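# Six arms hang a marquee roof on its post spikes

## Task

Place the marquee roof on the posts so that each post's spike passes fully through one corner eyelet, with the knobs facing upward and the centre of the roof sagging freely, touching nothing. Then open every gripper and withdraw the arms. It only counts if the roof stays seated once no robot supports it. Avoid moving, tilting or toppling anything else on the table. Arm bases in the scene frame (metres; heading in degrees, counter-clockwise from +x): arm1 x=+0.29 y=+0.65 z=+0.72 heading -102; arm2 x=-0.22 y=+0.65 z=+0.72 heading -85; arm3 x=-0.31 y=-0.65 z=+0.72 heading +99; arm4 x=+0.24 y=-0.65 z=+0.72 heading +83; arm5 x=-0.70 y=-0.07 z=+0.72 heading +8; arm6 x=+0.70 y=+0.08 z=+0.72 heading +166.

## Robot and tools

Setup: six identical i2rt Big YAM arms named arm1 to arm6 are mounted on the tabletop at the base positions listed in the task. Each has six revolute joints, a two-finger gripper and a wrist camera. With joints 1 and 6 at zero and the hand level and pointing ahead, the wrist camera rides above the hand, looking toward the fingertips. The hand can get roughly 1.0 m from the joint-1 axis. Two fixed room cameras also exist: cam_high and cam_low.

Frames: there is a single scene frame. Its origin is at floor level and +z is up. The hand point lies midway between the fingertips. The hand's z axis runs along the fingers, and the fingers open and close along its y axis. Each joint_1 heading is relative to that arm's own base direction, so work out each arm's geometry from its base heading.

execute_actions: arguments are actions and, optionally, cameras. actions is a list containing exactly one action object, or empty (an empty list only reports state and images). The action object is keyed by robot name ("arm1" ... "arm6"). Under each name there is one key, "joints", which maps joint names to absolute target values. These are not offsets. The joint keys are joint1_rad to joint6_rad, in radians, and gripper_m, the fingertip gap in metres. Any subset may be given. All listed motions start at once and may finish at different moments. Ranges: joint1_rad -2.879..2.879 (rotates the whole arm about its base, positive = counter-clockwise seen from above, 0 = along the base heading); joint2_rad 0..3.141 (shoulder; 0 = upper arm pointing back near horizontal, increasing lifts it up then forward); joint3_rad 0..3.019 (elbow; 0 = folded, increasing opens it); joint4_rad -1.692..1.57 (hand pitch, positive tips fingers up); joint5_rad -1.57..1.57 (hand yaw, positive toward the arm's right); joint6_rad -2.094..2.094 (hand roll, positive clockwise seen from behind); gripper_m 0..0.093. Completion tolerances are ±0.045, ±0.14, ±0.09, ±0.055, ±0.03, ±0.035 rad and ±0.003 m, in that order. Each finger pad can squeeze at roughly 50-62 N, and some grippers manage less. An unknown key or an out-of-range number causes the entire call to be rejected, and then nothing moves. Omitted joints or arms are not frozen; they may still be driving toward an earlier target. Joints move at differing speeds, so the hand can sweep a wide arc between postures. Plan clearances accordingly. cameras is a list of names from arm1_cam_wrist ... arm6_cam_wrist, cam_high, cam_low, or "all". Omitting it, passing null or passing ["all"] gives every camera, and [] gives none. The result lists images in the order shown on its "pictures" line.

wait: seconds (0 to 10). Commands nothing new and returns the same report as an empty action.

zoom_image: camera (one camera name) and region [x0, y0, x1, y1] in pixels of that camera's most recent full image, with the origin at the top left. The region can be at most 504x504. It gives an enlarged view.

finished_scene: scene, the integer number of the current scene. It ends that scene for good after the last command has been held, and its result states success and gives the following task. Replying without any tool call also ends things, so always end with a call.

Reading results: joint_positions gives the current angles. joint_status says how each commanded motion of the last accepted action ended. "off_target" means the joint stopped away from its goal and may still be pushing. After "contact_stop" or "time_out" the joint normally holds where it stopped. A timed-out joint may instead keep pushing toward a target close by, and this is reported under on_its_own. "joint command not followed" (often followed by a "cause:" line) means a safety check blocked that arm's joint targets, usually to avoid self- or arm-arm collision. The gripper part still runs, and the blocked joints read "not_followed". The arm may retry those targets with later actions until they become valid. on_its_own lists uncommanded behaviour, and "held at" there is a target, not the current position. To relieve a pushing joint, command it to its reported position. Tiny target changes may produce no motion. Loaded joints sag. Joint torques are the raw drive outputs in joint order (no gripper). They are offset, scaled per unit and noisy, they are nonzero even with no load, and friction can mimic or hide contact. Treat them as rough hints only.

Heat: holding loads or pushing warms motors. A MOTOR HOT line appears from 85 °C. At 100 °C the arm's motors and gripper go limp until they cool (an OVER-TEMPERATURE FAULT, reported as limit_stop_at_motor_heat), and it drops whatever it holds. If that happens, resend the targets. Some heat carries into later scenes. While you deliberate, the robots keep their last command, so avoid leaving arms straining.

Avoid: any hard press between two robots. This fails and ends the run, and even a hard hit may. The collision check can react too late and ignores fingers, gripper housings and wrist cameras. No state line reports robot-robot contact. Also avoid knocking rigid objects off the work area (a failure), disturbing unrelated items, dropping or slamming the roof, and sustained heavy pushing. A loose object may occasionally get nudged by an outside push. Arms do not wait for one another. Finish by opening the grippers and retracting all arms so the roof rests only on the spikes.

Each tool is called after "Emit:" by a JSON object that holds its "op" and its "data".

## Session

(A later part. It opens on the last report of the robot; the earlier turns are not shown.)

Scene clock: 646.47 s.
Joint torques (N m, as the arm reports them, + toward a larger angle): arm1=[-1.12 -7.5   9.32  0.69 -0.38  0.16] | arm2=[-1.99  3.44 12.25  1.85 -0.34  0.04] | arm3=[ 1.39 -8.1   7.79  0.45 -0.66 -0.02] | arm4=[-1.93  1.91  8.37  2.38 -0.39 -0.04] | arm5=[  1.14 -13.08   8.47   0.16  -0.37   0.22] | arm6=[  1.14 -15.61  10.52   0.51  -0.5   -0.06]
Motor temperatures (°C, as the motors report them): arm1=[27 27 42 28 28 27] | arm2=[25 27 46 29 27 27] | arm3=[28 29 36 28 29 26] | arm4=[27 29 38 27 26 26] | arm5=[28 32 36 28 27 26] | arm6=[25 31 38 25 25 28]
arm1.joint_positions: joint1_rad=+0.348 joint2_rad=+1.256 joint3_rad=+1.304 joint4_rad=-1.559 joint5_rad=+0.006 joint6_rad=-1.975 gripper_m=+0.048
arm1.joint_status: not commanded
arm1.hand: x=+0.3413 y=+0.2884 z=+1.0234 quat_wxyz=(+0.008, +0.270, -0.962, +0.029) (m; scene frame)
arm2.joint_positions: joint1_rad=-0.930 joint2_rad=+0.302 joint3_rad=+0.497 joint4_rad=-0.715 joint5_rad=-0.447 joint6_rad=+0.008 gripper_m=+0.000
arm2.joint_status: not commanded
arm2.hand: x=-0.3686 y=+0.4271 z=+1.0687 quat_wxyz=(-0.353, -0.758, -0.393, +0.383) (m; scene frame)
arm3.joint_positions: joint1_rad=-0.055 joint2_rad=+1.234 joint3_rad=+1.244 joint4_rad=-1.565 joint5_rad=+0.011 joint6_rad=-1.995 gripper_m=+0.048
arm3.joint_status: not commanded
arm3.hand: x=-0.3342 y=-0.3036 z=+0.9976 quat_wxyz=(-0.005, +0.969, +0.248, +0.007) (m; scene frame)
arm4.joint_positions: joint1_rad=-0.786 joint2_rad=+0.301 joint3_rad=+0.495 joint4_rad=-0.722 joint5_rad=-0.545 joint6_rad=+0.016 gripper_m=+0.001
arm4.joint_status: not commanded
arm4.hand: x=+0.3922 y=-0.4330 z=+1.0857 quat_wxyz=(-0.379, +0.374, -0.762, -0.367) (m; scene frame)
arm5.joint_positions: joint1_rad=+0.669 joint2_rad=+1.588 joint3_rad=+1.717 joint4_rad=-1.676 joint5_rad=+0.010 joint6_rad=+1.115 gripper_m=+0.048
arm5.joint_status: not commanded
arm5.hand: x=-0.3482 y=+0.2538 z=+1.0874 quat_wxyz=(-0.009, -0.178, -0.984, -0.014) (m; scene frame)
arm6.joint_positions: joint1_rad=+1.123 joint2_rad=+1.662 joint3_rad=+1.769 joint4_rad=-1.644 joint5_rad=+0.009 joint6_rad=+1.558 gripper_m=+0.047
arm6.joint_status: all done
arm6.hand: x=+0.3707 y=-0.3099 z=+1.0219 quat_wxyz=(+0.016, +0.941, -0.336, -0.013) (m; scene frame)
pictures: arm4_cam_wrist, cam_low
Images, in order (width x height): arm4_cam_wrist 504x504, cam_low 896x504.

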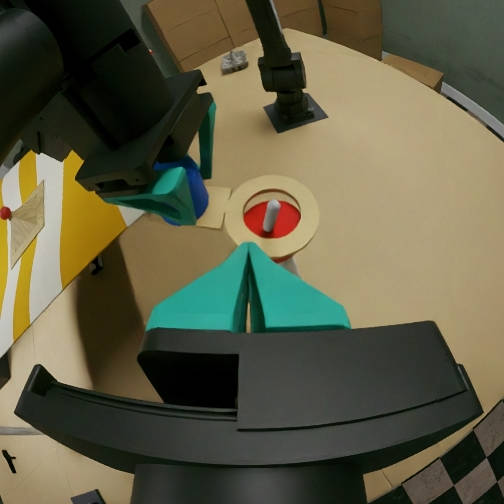

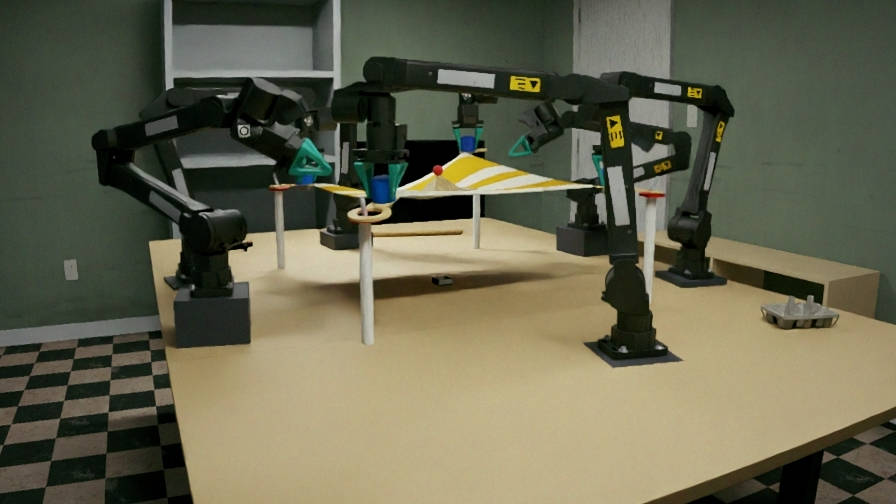

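Emit:
{"op": "execute_actions", "data": {"actions": [{"arm6":{"joints":{"joint1_rad":1.08,"joint3_rad":1.75,"joint4_rad":-1.63,"joint6_rad":1.52}},"arm5":{"joints":{"joint1_rad":0.775,"joint6_rad":1.21}}}], "cameras": ["arm2_cam_wrist","arm4_cam_wrist","cam_low","cam_high"]}}

Emit:
{"op": "zoom_image", "data": {"camera": "cam_low", "region": [410, 100, 570, 210]}}

Scene clock: 652.77 s.
Joint torques (N m, as the arm reports them, + toward a larger angle): arm1=[-1.06 -7.57  9.29  0.72 -0.39  0.15] | arm2=[-1.94  3.43 12.24  1.82 -0.34  0.03] | arm3=[ 1.3  -8.23  7.73  0.41 -0.5  -0.02] | arm4=[-2.15  1.96  8.39  2.4  -0.4  -0.05] | arm5=[  1.94 -13.16   8.49   0.15  -0.59   0.28] | arm6=[ -0.75 -15.38   9.56   0.18   0.2   -0.24]
Motor temperatures (°C, as the motors report them): arm1=[27 27 42 28 27 27] | arm2=[25 27 46 29 27 27] | arm3=[28 29 36 28 29 26] | arm4=[27 29 38 27 26 26] | arm5=[28 32 36 28 27 26] | arm6=[25 31 38 25 25 28]
arm1.joint_positions: joint1_rad=+0.348 joint2_rad=+1.256 joint3_rad=+1.304 joint4_rad=-1.559 joint5_rad=+0.006 joint6_rad=-1.974 gripper_m=+0.048
arm1.joint_status: not commanded
arm1.hand: x=+0.3413 y=+0.2884 z=+1.0234 quat_wxyz=(+0.008, +0.270, -0.962, +0.029) (m; scene frame)
arm2.joint_positions: joint1_rad=-0.930 joint2_rad=+0.302 joint3_rad=+0.497 joint4_rad=-0.715 joint5_rad=-0.447 joint6_rad=+0.008 gripper_m=+0.000
arm2.joint_status: not commanded
arm2.hand: x=-0.3686 y=+0.4271 z=+1.0687 quat_wxyz=(-0.353, -0.758, -0.393, +0.383) (m; scene frame)
arm3.joint_positions: joint1_rad=-0.055 joint2_rad=+1.234 joint3_rad=+1.244 joint4_rad=-1.565 joint5_rad=+0.008 joint6_rad=-1.996 gripper_m=+0.048
arm3.joint_status: not commanded
arm3.hand: x=-0.3348 y=-0.3036 z=+0.9976 quat_wxyz=(-0.006, +0.969, +0.248, +0.005) (m; scene frame)
arm4.joint_positions: joint1_rad=-0.786 joint2_rad=+0.301 joint3_rad=+0.495 joint4_rad=-0.722 joint5_rad=-0.545 joint6_rad=+0.016 gripper_m=+0.001
arm4.joint_status: not commanded
arm4.hand: x=+0.3922 y=-0.4330 z=+1.0857 quat_wxyz=(-0.379, +0.374, -0.762, -0.367) (m; scene frame)
arm5.joint_positions: joint1_rad=+0.760 joint2_rad=+1.588 joint3_rad=+1.717 joint4_rad=-1.676 joint5_rad=+0.017 joint6_rad=+1.184 gripper_m=+0.048
arm5.joint_status: all done
arm5.hand: x=-0.3787 y=+0.2836 z=+1.0879 quat_wxyz=(-0.011, -0.167, -0.986, -0.013) (m; scene frame)
arm6.joint_positions: joint1_rad=+1.075 joint2_rad=+1.662 joint3_rad=+1.750 joint4_rad=-1.636 joint5_rad=-0.006 joint6_rad=+1.536 gripper_m=+0.047
arm6.joint_status: all done
arm6.hand: x=+0.3554 y=-0.2938 z=+1.0145 quat_wxyz=(+0.014, +0.937, -0.349, -0.004) (m; scene frame)
pictures: arm2_cam_wrist, arm4_cam_wrist, cam_high, cam_low
Images, in order (width x height): arm2_cam_wrist 504x504, arm4_cam_wrist 504x504, cam_high 896x504, cam_low 896x504.

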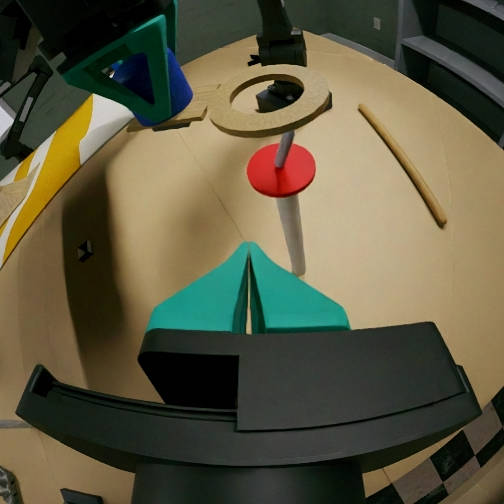

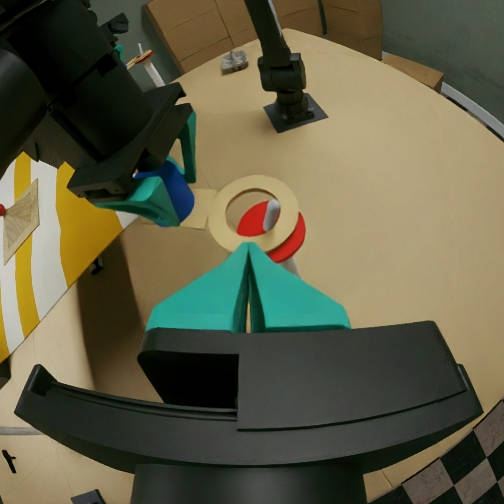

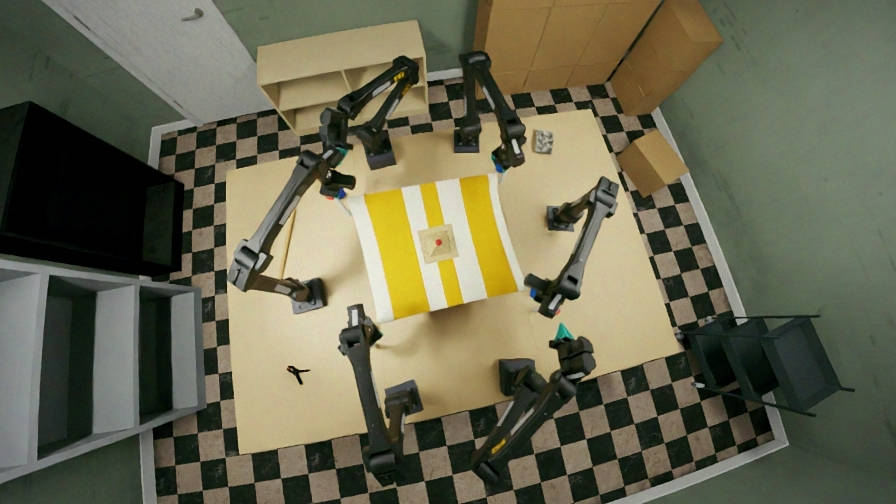

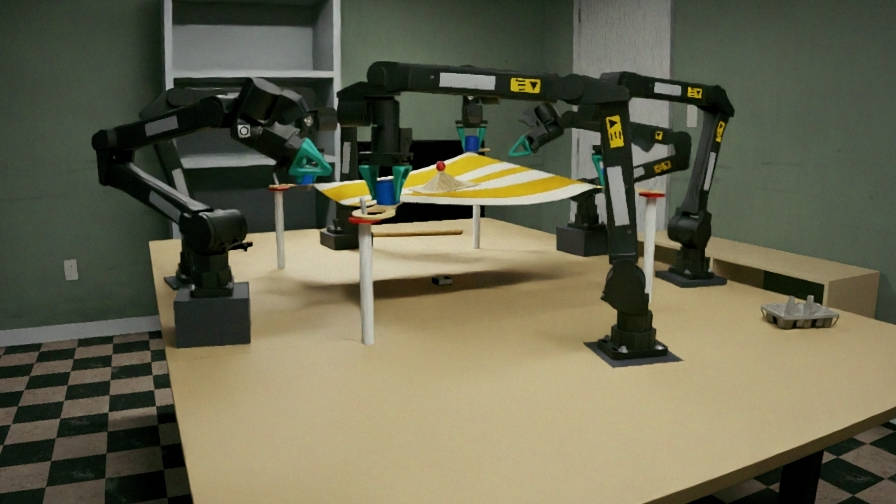

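Region (410, 100, 570, 210) of cam_low's 896x504 image, scaled by 3.150, with more detail than that image has; it fills the top 346 rows of this view, and the rest is white.

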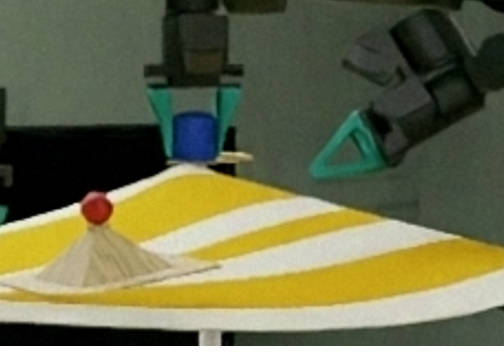

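Emit:
{"op": "execute_actions", "data": {"actions": [{"arm5":{"joints":{"joint1_rad":0.785,"joint3_rad":1.64,"joint4_rad":-1.595,"joint6_rad":1.22}}}], "cameras": ["arm2_cam_wrist","cam_low"]}}

Emit:
{"op": "zoom_image", "data": {"camera": "arm2_cam_wrist", "region": [150, 30, 400, 230]}}

Scene clock: 663.77 s.
Joint torques (N m, as the arm reports them, + toward a larger angle): arm1=[-1.17 -7.67  9.27  0.69 -0.39  0.15] | arm2=[-2.06  3.48 12.22  1.86 -0.36  0.04] | arm3=[ 1.76 -8.12  7.7   0.37 -0.52 -0.02] | arm4=[-1.98  2.07  8.35  2.44 -0.41 -0.04] | arm5=[  2.94 -13.12   9.07   0.93  -0.59   0.28] | arm6=[ -0.47 -15.36   9.58   0.21   0.21  -0.26]
Motor temperatures (°C, as the motors report them): arm1=[27 27 42 28 27 27] | arm2=[25 27 46 29 27 27] | arm3=[28 29 36 28 29 26] | arm4=[27 29 38 27 26 26] | arm5=[28 32 36 28 27 26] | arm6=[25 31 38 25 25 28]
arm1.joint_positions: joint1_rad=+0.348 joint2_rad=+1.256 joint3_rad=+1.304 joint4_rad=-1.559 joint5_rad=+0.006 joint6_rad=-1.974 gripper_m=+0.048
arm1.joint_status: not commanded
arm1.hand: x=+0.3412 y=+0.2884 z=+1.0234 quat_wxyz=(+0.008, +0.269, -0.963, +0.029) (m; scene frame)
arm2.joint_positions: joint1_rad=-0.930 joint2_rad=+0.302 joint3_rad=+0.497 joint4_rad=-0.715 joint5_rad=-0.447 joint6_rad=+0.008 gripper_m=+0.000
arm2.joint_status: not commanded
arm2.hand: x=-0.3686 y=+0.4271 z=+1.0687 quat_wxyz=(-0.353, -0.758, -0.393, +0.383) (m; scene frame)
arm3.joint_positions: joint1_rad=-0.055 joint2_rad=+1.234 joint3_rad=+1.244 joint4_rad=-1.565 joint5_rad=+0.008 joint6_rad=-1.996 gripper_m=+0.048
arm3.joint_status: not commanded
arm3.hand: x=-0.3348 y=-0.3036 z=+0.9976 quat_wxyz=(-0.006, +0.969, +0.248, +0.005) (m; scene frame)
arm4.joint_positions: joint1_rad=-0.786 joint2_rad=+0.301 joint3_rad=+0.495 joint4_rad=-0.722 joint5_rad=-0.545 joint6_rad=+0.016 gripper_m=+0.001
arm4.joint_status: not commanded
arm4.hand: x=+0.3922 y=-0.4330 z=+1.0857 quat_wxyz=(-0.379, +0.374, -0.762, -0.367) (m; scene frame)
arm5.joint_positions: joint1_rad=+0.760 joint2_rad=+1.587 joint3_rad=+1.635 joint4_rad=-1.600 joint5_rad=+0.017 joint6_rad=+1.193 gripper_m=+0.048
arm5.joint_status: all done
arm5.hand: x=-0.3781 y=+0.2849 z=+1.0571 quat_wxyz=(-0.009, -0.172, -0.985, -0.011) (m; scene frame)
arm6.joint_positions: joint1_rad=+1.075 joint2_rad=+1.662 joint3_rad=+1.750 joint4_rad=-1.636 joint5_rad=-0.006 joint6_rad=+1.535 gripper_m=+0.047
arm6.joint_status: not commanded
arm6.hand: x=+0.3554 y=-0.2938 z=+1.0145 quat_wxyz=(+0.014, +0.937, -0.349, -0.004) (m; scene frame)
pictures: arm2_cam_wrist, cam_low
Images, in order (width x height): arm2_cam_wrist 504x504, cam_low 896x504.

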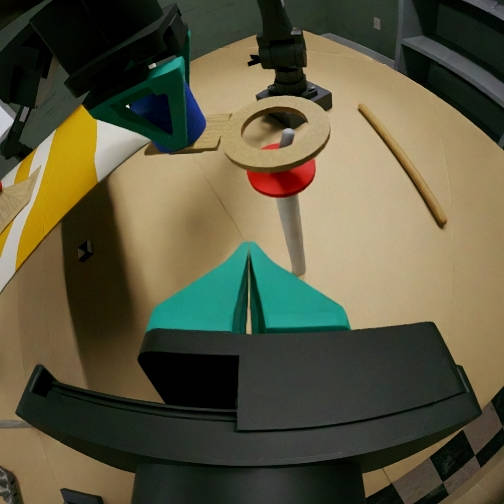

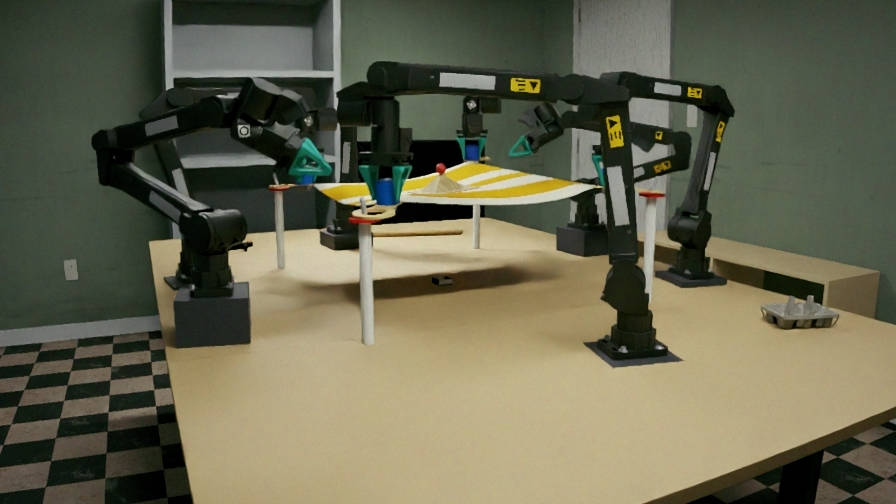

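Region (150, 30, 400, 230) of arm2_cam_wrist's 504x504 image, scaled by 2.016, with more detail than that image has; it fills the top 403 rows of this view, and the rest is white.

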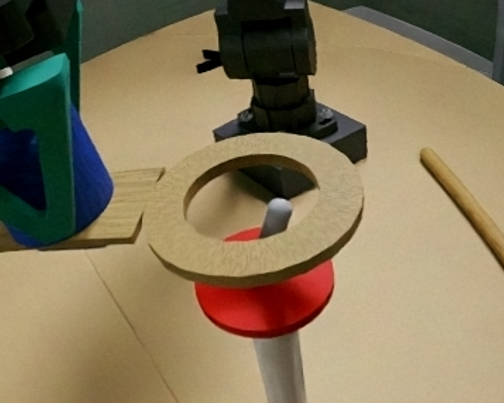

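Emit:
{"op": "execute_actions", "data": {"actions": [{"arm5":{"joints":{"joint1_rad":0.77,"joint3_rad":1.555,"joint4_rad":-1.52}}}], "cameras": ["arm2_cam_wrist","cam_low"]}}

Emit:
{"op": "zoom_image", "data": {"camera": "arm2_cam_wrist", "region": [150, 30, 400, 230]}}

Scene clock: 670.57 s.
Joint torques (N m, as the arm reports them, + toward a larger angle): arm1=[-1.15 -7.4   9.3   0.62 -0.42  0.13] | arm2=[-2.    3.46 12.26  1.83 -0.33  0.02] | arm3=[ 1.38 -8.11  7.75  0.39 -0.5  -0.02] | arm4=[-2.15  2.03  8.36  2.45 -0.4  -0.06] | arm5=[  1.53 -12.72   9.     0.88  -0.59   0.28] | arm6=[ -0.43 -15.51   9.59   0.2    0.21  -0.25]
Motor temperatures (°C, as the motors report them): arm1=[27 27 42 28 27 27] | arm2=[25 27 47 29 27 27] | arm3=[28 29 36 28 29 26] | arm4=[27 29 38 27 26 26] | arm5=[28 32 36 28 28 26] | arm6=[25 31 38 25 25 28]
arm1.joint_positions: joint1_rad=+0.348 joint2_rad=+1.256 joint3_rad=+1.304 joint4_rad=-1.559 joint5_rad=+0.007 joint6_rad=-1.972 gripper_m=+0.048
arm1.joint_status: not commanded
arm1.hand: x=+0.3409 y=+0.2883 z=+1.0234 quat_wxyz=(+0.008, +0.268, -0.963, +0.029) (m; scene frame)
arm2.joint_positions: joint1_rad=-0.930 joint2_rad=+0.302 joint3_rad=+0.497 joint4_rad=-0.715 joint5_rad=-0.447 joint6_rad=+0.008 gripper_m=+0.000
arm2.joint_status: not commanded
arm2.hand: x=-0.3686 y=+0.4271 z=+1.0687 quat_wxyz=(-0.353, -0.758, -0.393, +0.383) (m; scene frame)
arm3.joint_positions: joint1_rad=-0.055 joint2_rad=+1.234 joint3_rad=+1.244 joint4_rad=-1.565 joint5_rad=+0.008 joint6_rad=-1.996 gripper_m=+0.048
arm3.joint_status: not commanded
arm3.hand: x=-0.3348 y=-0.3036 z=+0.9976 quat_wxyz=(-0.006, +0.969, +0.248, +0.005) (m; scene frame)
arm4.joint_positions: joint1_rad=-0.786 joint2_rad=+0.301 joint3_rad=+0.495 joint4_rad=-0.722 joint5_rad=-0.545 joint6_rad=+0.016 gripper_m=+0.001
arm4.joint_status: not commanded
arm4.hand: x=+0.3922 y=-0.4330 z=+1.0857 quat_wxyz=(-0.379, +0.374, -0.762, -0.367) (m; scene frame)
arm5.joint_positions: joint1_rad=+0.760 joint2_rad=+1.584 joint3_rad=+1.550 joint4_rad=-1.524 joint5_rad=+0.017 joint6_rad=+1.194 gripper_m=+0.048
arm5.joint_status: all done
arm5.hand: x=-0.3798 y=+0.2836 z=+1.0261 quat_wxyz=(-0.008, -0.172, -0.985, -0.008) (m; scene frame)
arm6.joint_positions: joint1_rad=+1.075 joint2_rad=+1.662 joint3_rad=+1.750 joint4_rad=-1.636 joint5_rad=-0.006 joint6_rad=+1.535 gripper_m=+0.047
arm6.joint_status: not commanded
arm6.hand: x=+0.3554 y=-0.2938 z=+1.0145 quat_wxyz=(+0.014, +0.937, -0.349, -0.004) (m; scene frame)
pictures: arm2_cam_wrist, cam_low
Images, in order (width x height): arm2_cam_wrist 504x504, cam_low 896x504.

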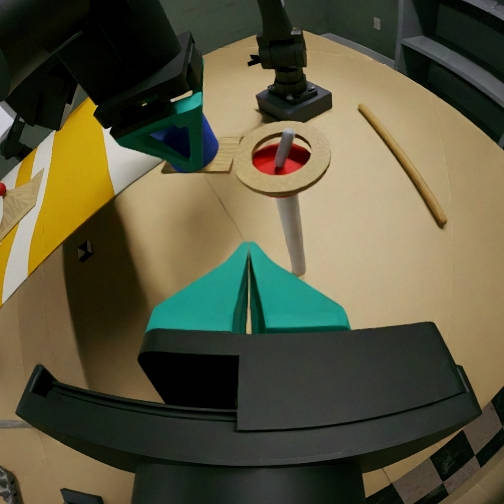

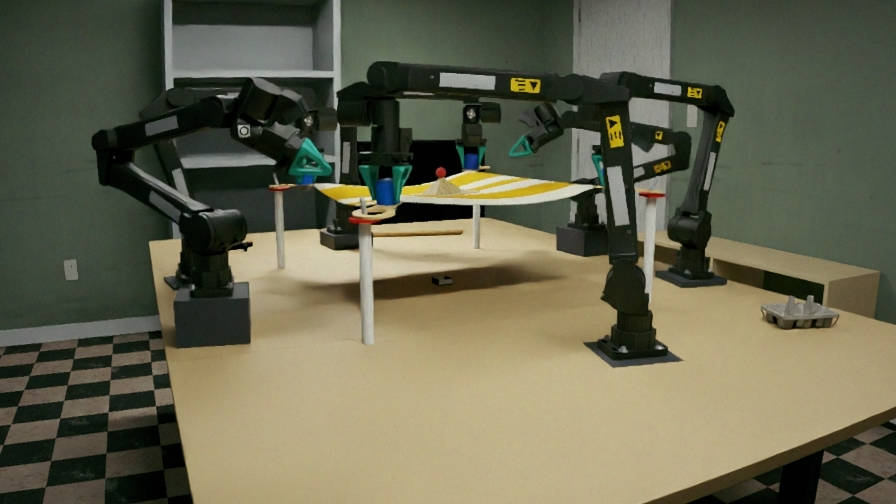

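Region (150, 30, 400, 230) of arm2_cam_wrist's 504x504 image, scaled by 2.016, with more detail than that image has; it fills the top 403 rows of this view, and the rest is white.

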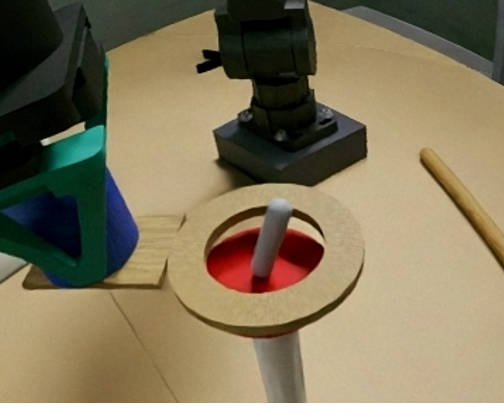

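Emit:
{"op": "execute_actions", "data": {"actions": [{"arm5":{"joints":{"joint1_rad":0.725,"joint3_rad":1.525,"joint4_rad":-1.5,"joint6_rad":1.15}},"arm6":{"joints":{"joint3_rad":1.725,"joint4_rad":-1.615}}}], "cameras": ["arm2_cam_wrist","arm4_cam_wrist","cam_low"]}}

Emit:
{"op": "zoom_image", "data": {"camera": "cam_low", "region": [260, 130, 510, 240]}}

Scene clock: 676.87 s.
Joint torques (N m, as the arm reports them, + toward a larger angle): arm1=[-1.07 -7.35  9.26  0.64 -0.41  0.14] | arm2=[-1.92  3.49 12.25  1.89 -0.33  0.02] | arm3=[ 1.68 -8.02  7.76  0.3  -0.53 -0.02] | arm4=[-1.98  1.99  8.35  2.39 -0.4  -0.04] | arm5=[  1.42 -12.74   8.59   0.95  -0.46  -0.04] | arm6=[ -0.53 -15.79   9.15   0.17  -0.03  -0.26]
Motor temperatures (°C, as the motors report them): arm1=[27 27 42 28 27 27] | arm2=[25 27 47 29 27 27] | arm3=[28 29 36 28 29 26] | arm4=[27 29 38 27 26 26] | arm5=[28 32 36 28 28 26] | arm6=[25 31 38 25 25 28]
arm1.joint_positions: joint1_rad=+0.348 joint2_rad=+1.256 joint3_rad=+1.304 joint4_rad=-1.559 joint5_rad=+0.007 joint6_rad=-1.972 gripper_m=+0.048
arm1.joint_status: not commanded
arm1.hand: x=+0.3409 y=+0.2883 z=+1.0234 quat_wxyz=(+0.008, +0.268, -0.963, +0.029) (m; scene frame)
arm2.joint_positions: joint1_rad=-0.930 joint2_rad=+0.302 joint3_rad=+0.497 joint4_rad=-0.715 joint5_rad=-0.447 joint6_rad=+0.008 gripper_m=+0.000
arm2.joint_status: not commanded
arm2.hand: x=-0.3686 y=+0.4271 z=+1.0687 quat_wxyz=(-0.353, -0.758, -0.393, +0.383) (m; scene frame)
arm3.joint_positions: joint1_rad=-0.055 joint2_rad=+1.234 joint3_rad=+1.244 joint4_rad=-1.565 joint5_rad=+0.008 joint6_rad=-1.996 gripper_m=+0.048
arm3.joint_status: not commanded
arm3.hand: x=-0.3348 y=-0.3036 z=+0.9976 quat_wxyz=(-0.006, +0.969, +0.248, +0.005) (m; scene frame)
arm4.joint_positions: joint1_rad=-0.786 joint2_rad=+0.301 joint3_rad=+0.495 joint4_rad=-0.722 joint5_rad=-0.545 joint6_rad=+0.016 gripper_m=+0.001
arm4.joint_status: not commanded
arm4.hand: x=+0.3922 y=-0.4330 z=+1.0857 quat_wxyz=(-0.379, +0.374, -0.762, -0.367) (m; scene frame)
arm5.joint_positions: joint1_rad=+0.715 joint2_rad=+1.584 joint3_rad=+1.526 joint4_rad=-1.506 joint5_rad=+0.013 joint6_rad=+1.156 gripper_m=+0.048
arm5.joint_status: all done
arm5.hand: x=-0.3658 y=+0.2683 z=+1.0166 quat_wxyz=(-0.005, -0.175, -0.985, -0.007) (m; scene frame)
arm6.joint_positions: joint1_rad=+1.073 joint2_rad=+1.662 joint3_rad=+1.731 joint4_rad=-1.620 joint5_rad=-0.001 joint6_rad=+1.534 gripper_m=+0.047
arm6.joint_status: all done
arm6.hand: x=+0.3543 y=-0.2927 z=+1.0073 quat_wxyz=(+0.011, +0.937, -0.349, -0.006) (m; scene frame)
pictures: arm2_cam_wrist, arm4_cam_wrist, cam_low
Images, in order (width x height): arm2_cam_wrist 504x504, arm4_cam_wrist 504x504, cam_low 896x504.

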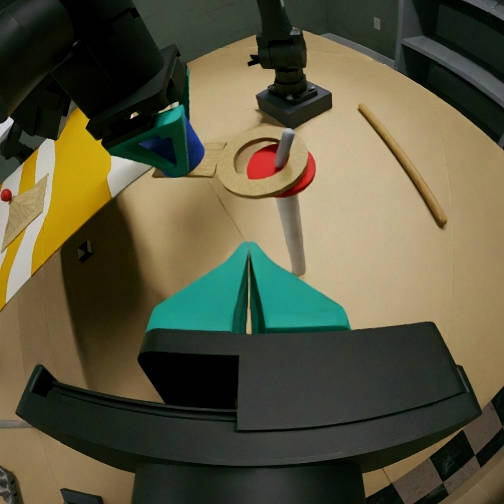

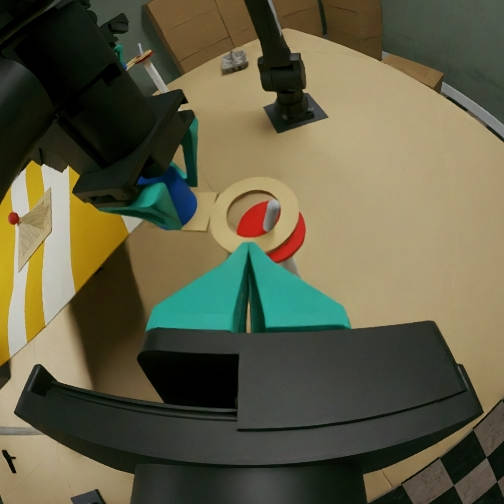

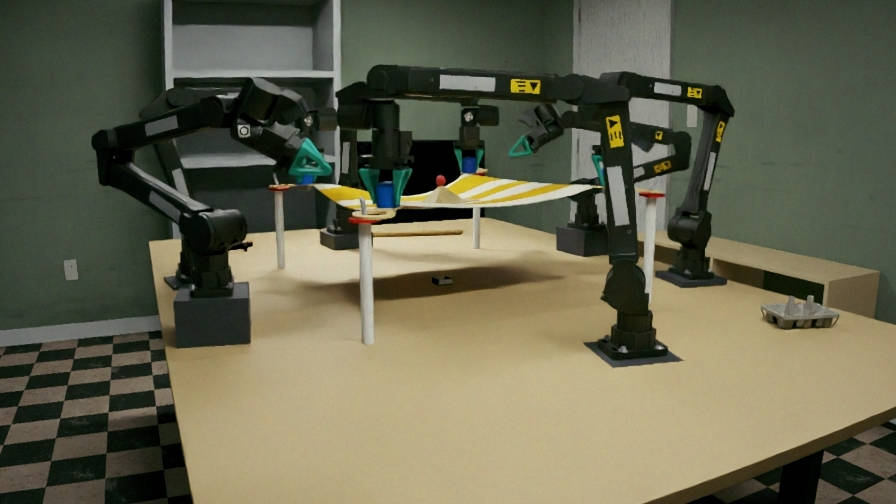

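Region (260, 130, 510, 240) of cam_low's 896x504 image, scaled by 2.016, with more detail than that image has; it fills the top 222 rows of this view, and the rest is white.

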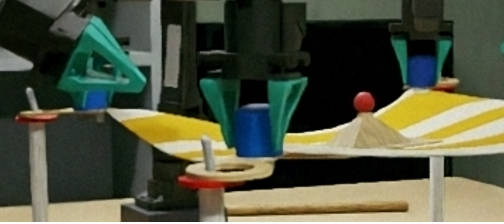

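Emit:
{"op": "execute_actions", "data": {"actions": [{"arm1":{"joints":{"gripper_m":0.08}},"arm3":{"joints":{"gripper_m":0.08}},"arm5":{"joints":{"gripper_m":0.08}},"arm6":{"joints":{"gripper_m":0.08}}}]}}

Scene clock: 684.57 s.
Joint torques (N m, as the arm reports them, + toward a larger angle): arm1=[-1.18 -7.54  9.42  0.69 -0.27  0.13] | arm2=[-1.9   3.39 12.27  1.87 -0.33  0.03] | arm3=[ 1.47 -8.46  7.83  0.3  -0.34 -0.03] | arm4=[-2.1   2.11  8.32  2.44 -0.4  -0.04] | arm5=[  1.34 -12.98   8.58   0.95  -0.16  -0.03] | arm6=[ -0.62 -15.31   9.38   0.11  -0.02  -0.23]
Motor temperatures (°C, as the motors report them): arm1=[27 27 42 28 27 27] | arm2=[25 27 47 29 27 27] | arm3=[28 29 36 28 29 26] | arm4=[27 29 38 27 26 26] | arm5=[28 32 36 28 28 26] | arm6=[25 31 38 25 25 28]
arm1.joint_positions: joint1_rad=+0.348 joint2_rad=+1.256 joint3_rad=+1.303 joint4_rad=-1.559 joint5_rad=+0.003 joint6_rad=-1.972 gripper_m=+0.080
arm1.joint_status: all done
arm1.hand: x=+0.3415 y=+0.2886 z=+1.0231 quat_wxyz=(+0.007, +0.268, -0.963, +0.029) (m; scene frame)
arm2.joint_positions: joint1_rad=-0.930 joint2_rad=+0.302 joint3_rad=+0.497 joint4_rad=-0.715 joint5_rad=-0.447 joint6_rad=+0.008 gripper_m=+0.000
arm2.joint_status: not commanded
arm2.hand: x=-0.3686 y=+0.4271 z=+1.0687 quat_wxyz=(-0.353, -0.758, -0.393, +0.383) (m; scene frame)
arm3.joint_positions: joint1_rad=-0.055 joint2_rad=+1.234 joint3_rad=+1.244 joint4_rad=-1.565 joint5_rad=+0.004 joint6_rad=-1.996 gripper_m=+0.080
arm3.joint_status: all done
arm3.hand: x=-0.3355 y=-0.3037 z=+0.9976 quat_wxyz=(-0.006, +0.969, +0.248, +0.003) (m; scene frame)
arm4.joint_positions: joint1_rad=-0.786 joint2_rad=+0.301 joint3_rad=+0.495 joint4_rad=-0.722 joint5_rad=-0.545 joint6_rad=+0.016 gripper_m=+0.001
arm4.joint_status: not commanded
arm4.hand: x=+0.3922 y=-0.4330 z=+1.0857 quat_wxyz=(-0.379, +0.374, -0.762, -0.367) (m; scene frame)
arm5.joint_positions: joint1_rad=+0.716 joint2_rad=+1.584 joint3_rad=+1.526 joint4_rad=-1.506 joint5_rad=+0.005 joint6_rad=+1.155 gripper_m=+0.080
arm5.joint_status: all done
arm5.hand: x=-0.3672 y=+0.2696 z=+1.0166 quat_wxyz=(-0.001, -0.175, -0.985, -0.009) (m; scene frame)
arm6.joint_positions: joint1_rad=+1.074 joint2_rad=+1.662 joint3_rad=+1.727 joint4_rad=-1.620 joint5_rad=-0.001 joint6_rad=+1.532 gripper_m=+0.080
arm6.joint_status: all done
arm6.hand: x=+0.3553 y=-0.2923 z=+1.0057 quat_wxyz=(+0.009, +0.938, -0.347, -0.005) (m; scene frame)
pictures: arm1_cam_wrist, arm2_cam_wrist, arm3_cam_wrist, arm4_cam_wrist, arm5_cam_wrist, arm6_cam_wrist, cam_high, cam_low
Images, in order (width x height): arm1_cam_wrist 504x504, arm2_cam_wrist 504x504, arm3_cam_wrist 504x504, arm4_cam_wrist 504x504, arm5_cam_wrist 504x504, arm6_cam_wrist 504x504, cam_high 896x504, cam_low 896x504.

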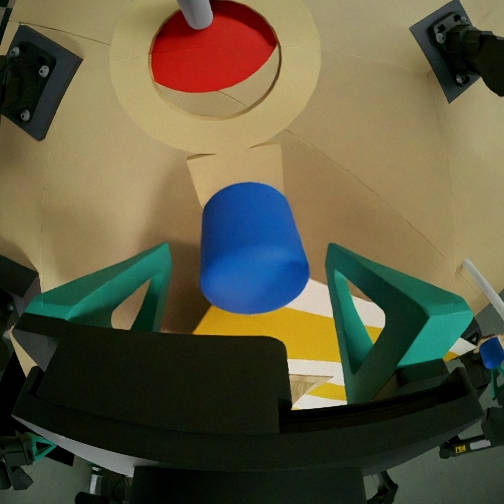

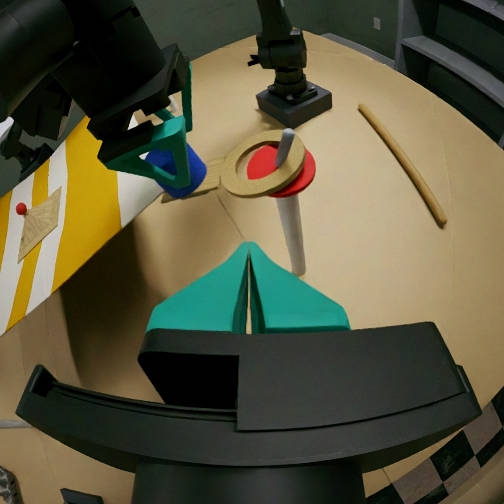

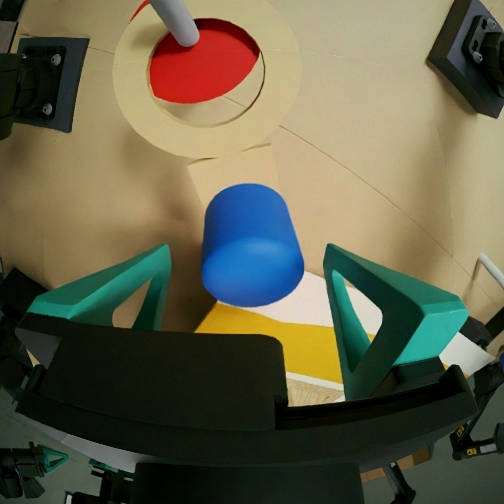

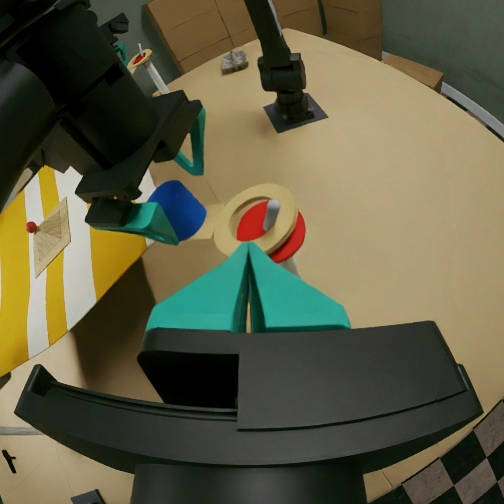

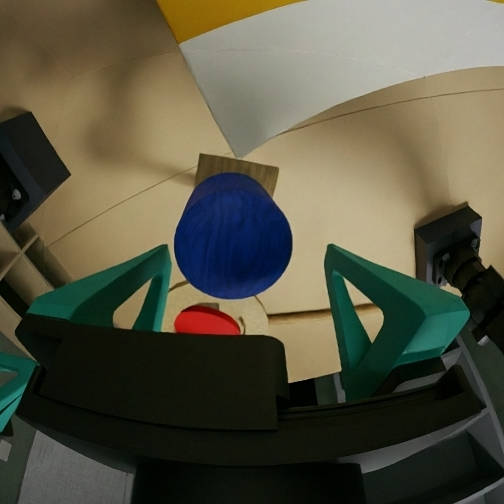

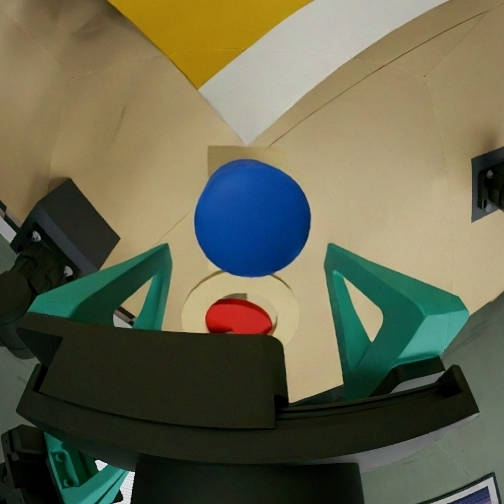

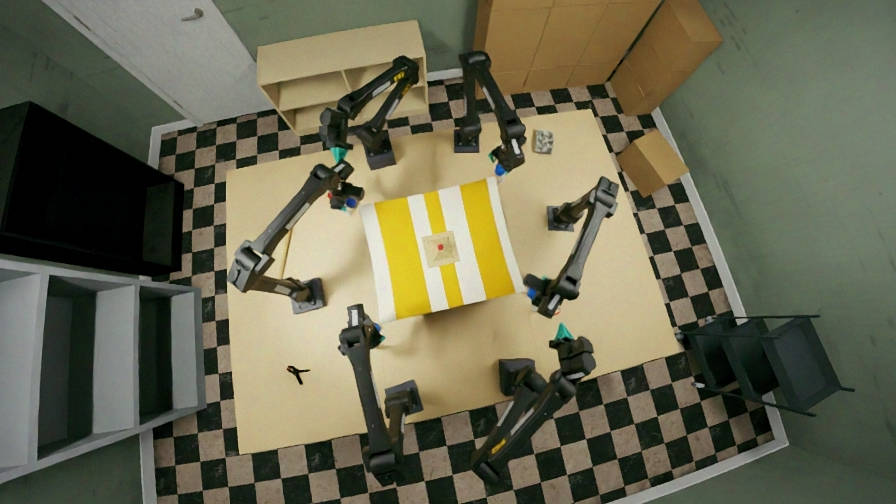

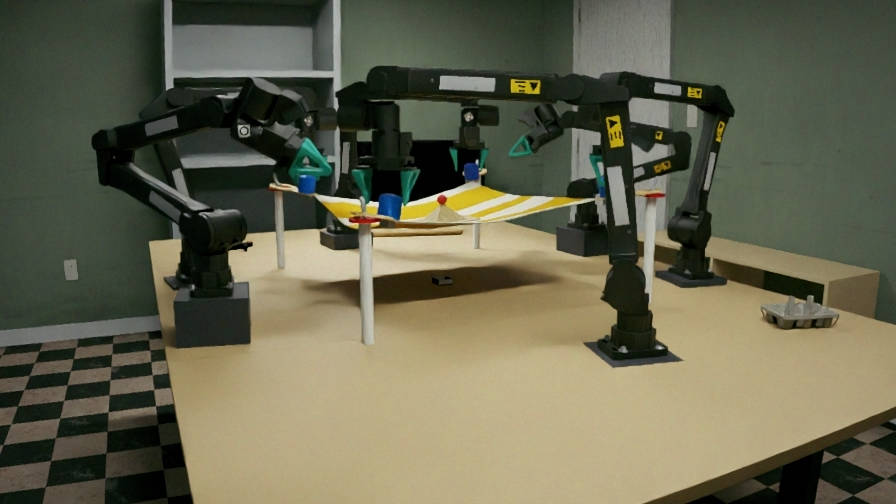

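Emit:
{"op": "execute_actions", "data": {"actions": [{"arm1":{"joints":{"joint2_rad":0.95,"joint3_rad":1.55,"gripper_m":0.093}},"arm3":{"joints":{"joint2_rad":0.93,"joint3_rad":1.49,"gripper_m":0.093}},"arm5":{"joints":{"joint2_rad":1.28,"joint3_rad":1.8,"gripper_m":0.093}},"arm6":{"joints":{"joint2_rad":1.36,"joint3_rad":1.95,"gripper_m":0.093}},"arm2":{"joints":{"joint4_rad":-1.05,"joint5_rad":0.0}},"arm4":{"joints":{"joint4_rad":-1.05,"joint5_rad":0.0}}}]}}

Scene clock: 711.93 s.
Joint torques (N m, as the arm reports them, + toward a larger angle): arm1=[-1.22 -2.83  9.85  1.47 -0.22  0.17] | arm2=[-2.12  3.84 11.99  0.76  0.1   0.05] | arm3=[ 1.39 -3.78  8.83  1.28 -0.3   0.04] | arm4=[-2.08  2.22  8.15  1.19  0.23 -0.01] | arm5=[ 1.46 -7.28  9.46  2.05 -0.16 -0.08] | arm6=[ -0.74 -10.5    9.37   1.11  -0.05  -0.26]
Motor temperatures (°C, as the motors report them): arm1=[27 27 42 28 27 27] | arm2=[25 27 47 29 27 27] | arm3=[28 29 36 28 29 26] | arm4=[27 29 38 27 26 26] | arm5=[28 32 36 28 27 26] | arm6=[25 31 38 25 25 28]
arm1.joint_positions: joint1_rad=+0.348 joint2_rad=+0.953 joint3_rad=+1.542 joint4_rad=-1.559 joint5_rad=+0.003 joint6_rad=-1.972 gripper_m=+0.093
arm1.joint_status: all done
arm1.hand: x=+0.3349 y=+0.3391 z=+1.2266 quat_wxyz=(+0.041, +0.256, -0.920, +0.293) (m; scene frame)
arm2.joint_positions: joint1_rad=-0.930 joint2_rad=+0.302 joint3_rad=+0.497 joint4_rad=-1.041 joint5_rad=-0.003 joint6_rad=+0.007 gripper_m=+0.000
arm2.joint_status: all done
arm2.hand: x=-0.3884 y=+0.5066 z=+0.9987 quat_wxyz=(-0.126, -0.880, -0.323, +0.323) (m; scene frame)
arm3.joint_positions: joint1_rad=-0.055 joint2_rad=+0.934 joint3_rad=+1.475 joint4_rad=-1.565 joint5_rad=+0.003 joint6_rad=-1.996 gripper_m=+0.093
arm3.joint_status: all done
arm3.hand: x=-0.3325 y=-0.3433 z=+1.1914 quat_wxyz=(-0.264, +0.933, +0.239, +0.048) (m; scene frame)
arm4.joint_positions: joint1_rad=-0.786 joint2_rad=+0.301 joint3_rad=+0.495 joint4_rad=-1.040 joint5_rad=-0.005 joint6_rad=+0.015 gripper_m=+0.001
arm4.joint_status: all done
arm4.hand: x=+0.4196 y=-0.5222 z=+1.0138 quat_wxyz=(-0.332, +0.277, -0.895, -0.107) (m; scene frame)
arm5.joint_positions: joint1_rad=+0.716 joint2_rad=+1.291 joint3_rad=+1.788 joint4_rad=-1.506 joint5_rad=+0.004 joint6_rad=+1.155 gripper_m=+0.093
arm5.joint_status: all done
arm5.hand: x=-0.3864 y=+0.2453 z=+1.2633 quat_wxyz=(-0.154, -0.170, -0.944, -0.236) (m; scene frame)
arm6.joint_positions: joint1_rad=+1.074 joint2_rad=+1.361 joint3_rad=+1.944 joint4_rad=-1.619 joint5_rad=-0.001 joint6_rad=+1.531 gripper_m=+0.093
arm6.joint_status: all done
arm6.hand: x=+0.3943 y=-0.2514 z=+1.2384 quat_wxyz=(+0.246, +0.904, -0.334, -0.103) (m; scene frame)
pictures: arm1_cam_wrist, arm2_cam_wrist, arm3_cam_wrist, arm4_cam_wrist, arm5_cam_wrist, arm6_cam_wrist, cam_high, cam_low
Images, in order (width x height): arm1_cam_wrist 504x504, arm2_cam_wrist 504x504, arm3_cam_wrist 504x504, arm4_cam_wrist 504x504, arm5_cam_wrist 504x504, arm6_cam_wrist 504x504, cam_high 896x504, cam_low 896x504.

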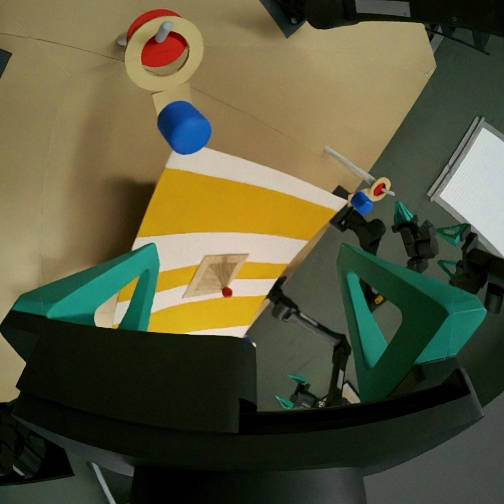

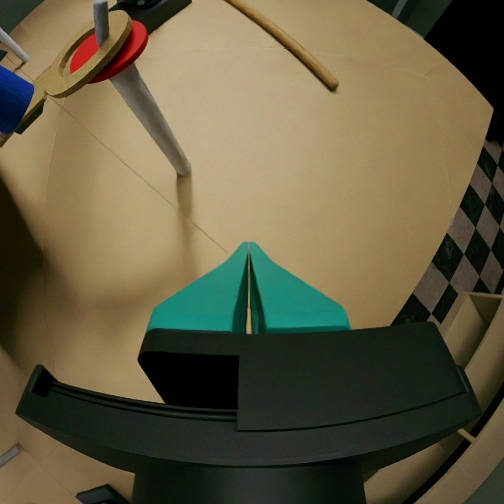

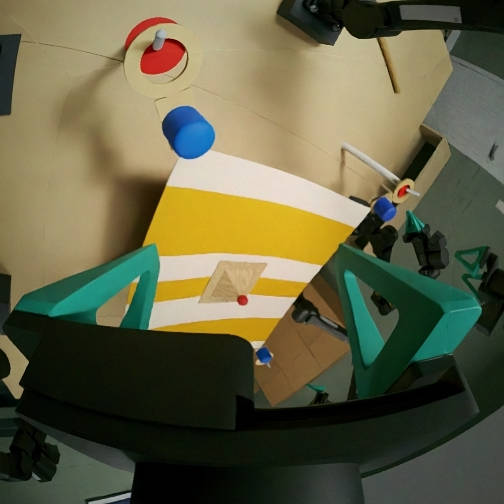

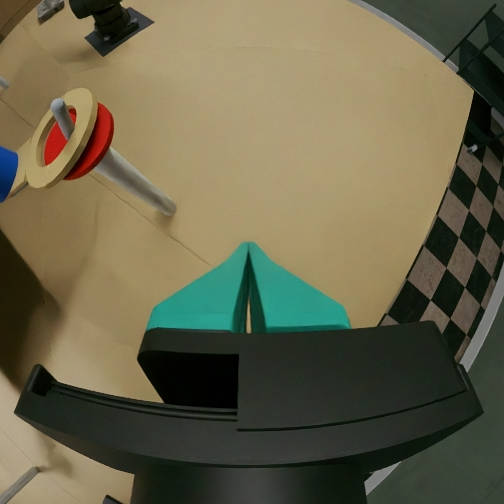

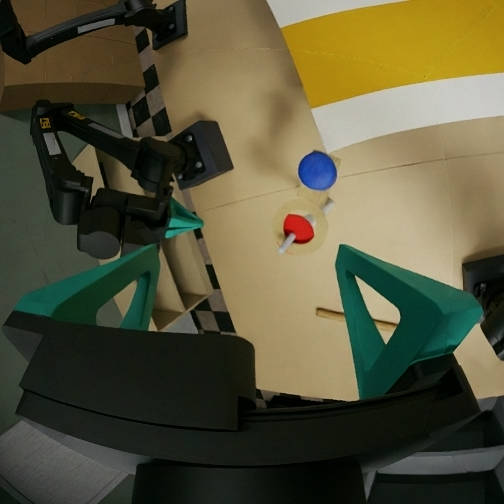

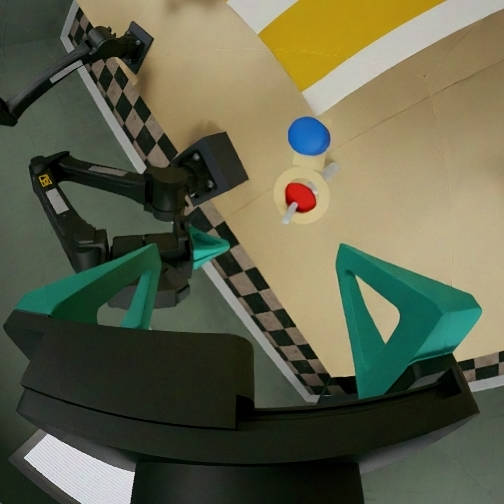

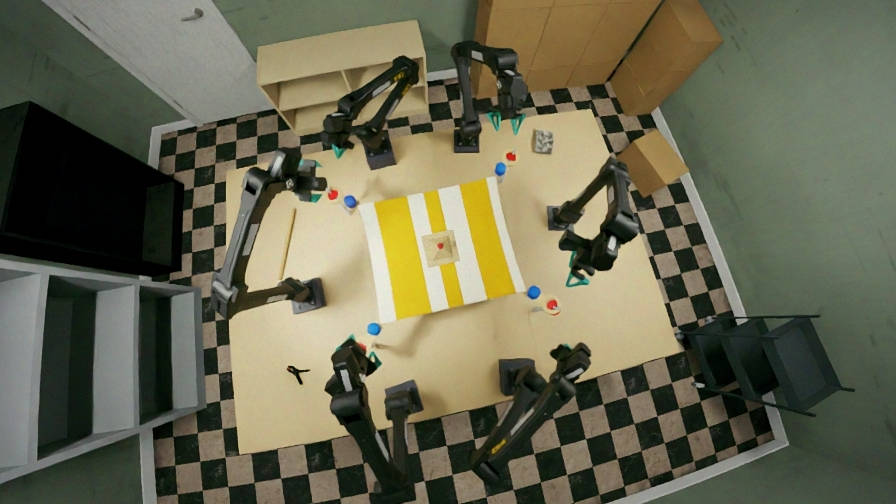

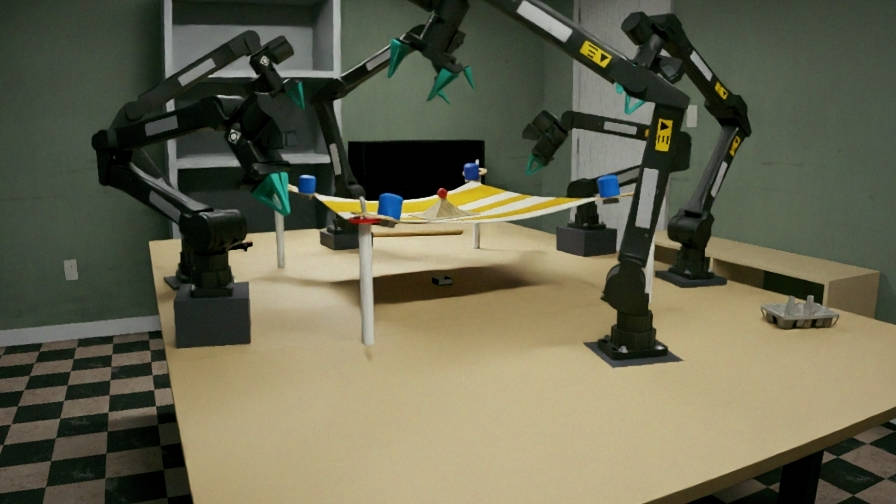

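All four rings are seated on their spikes, knobs up, the middle hangs free, and the arms are clear.

Emit:
{"op": "finished_scene", "data": {"scene": 1}}

The scene is finished: the task was done.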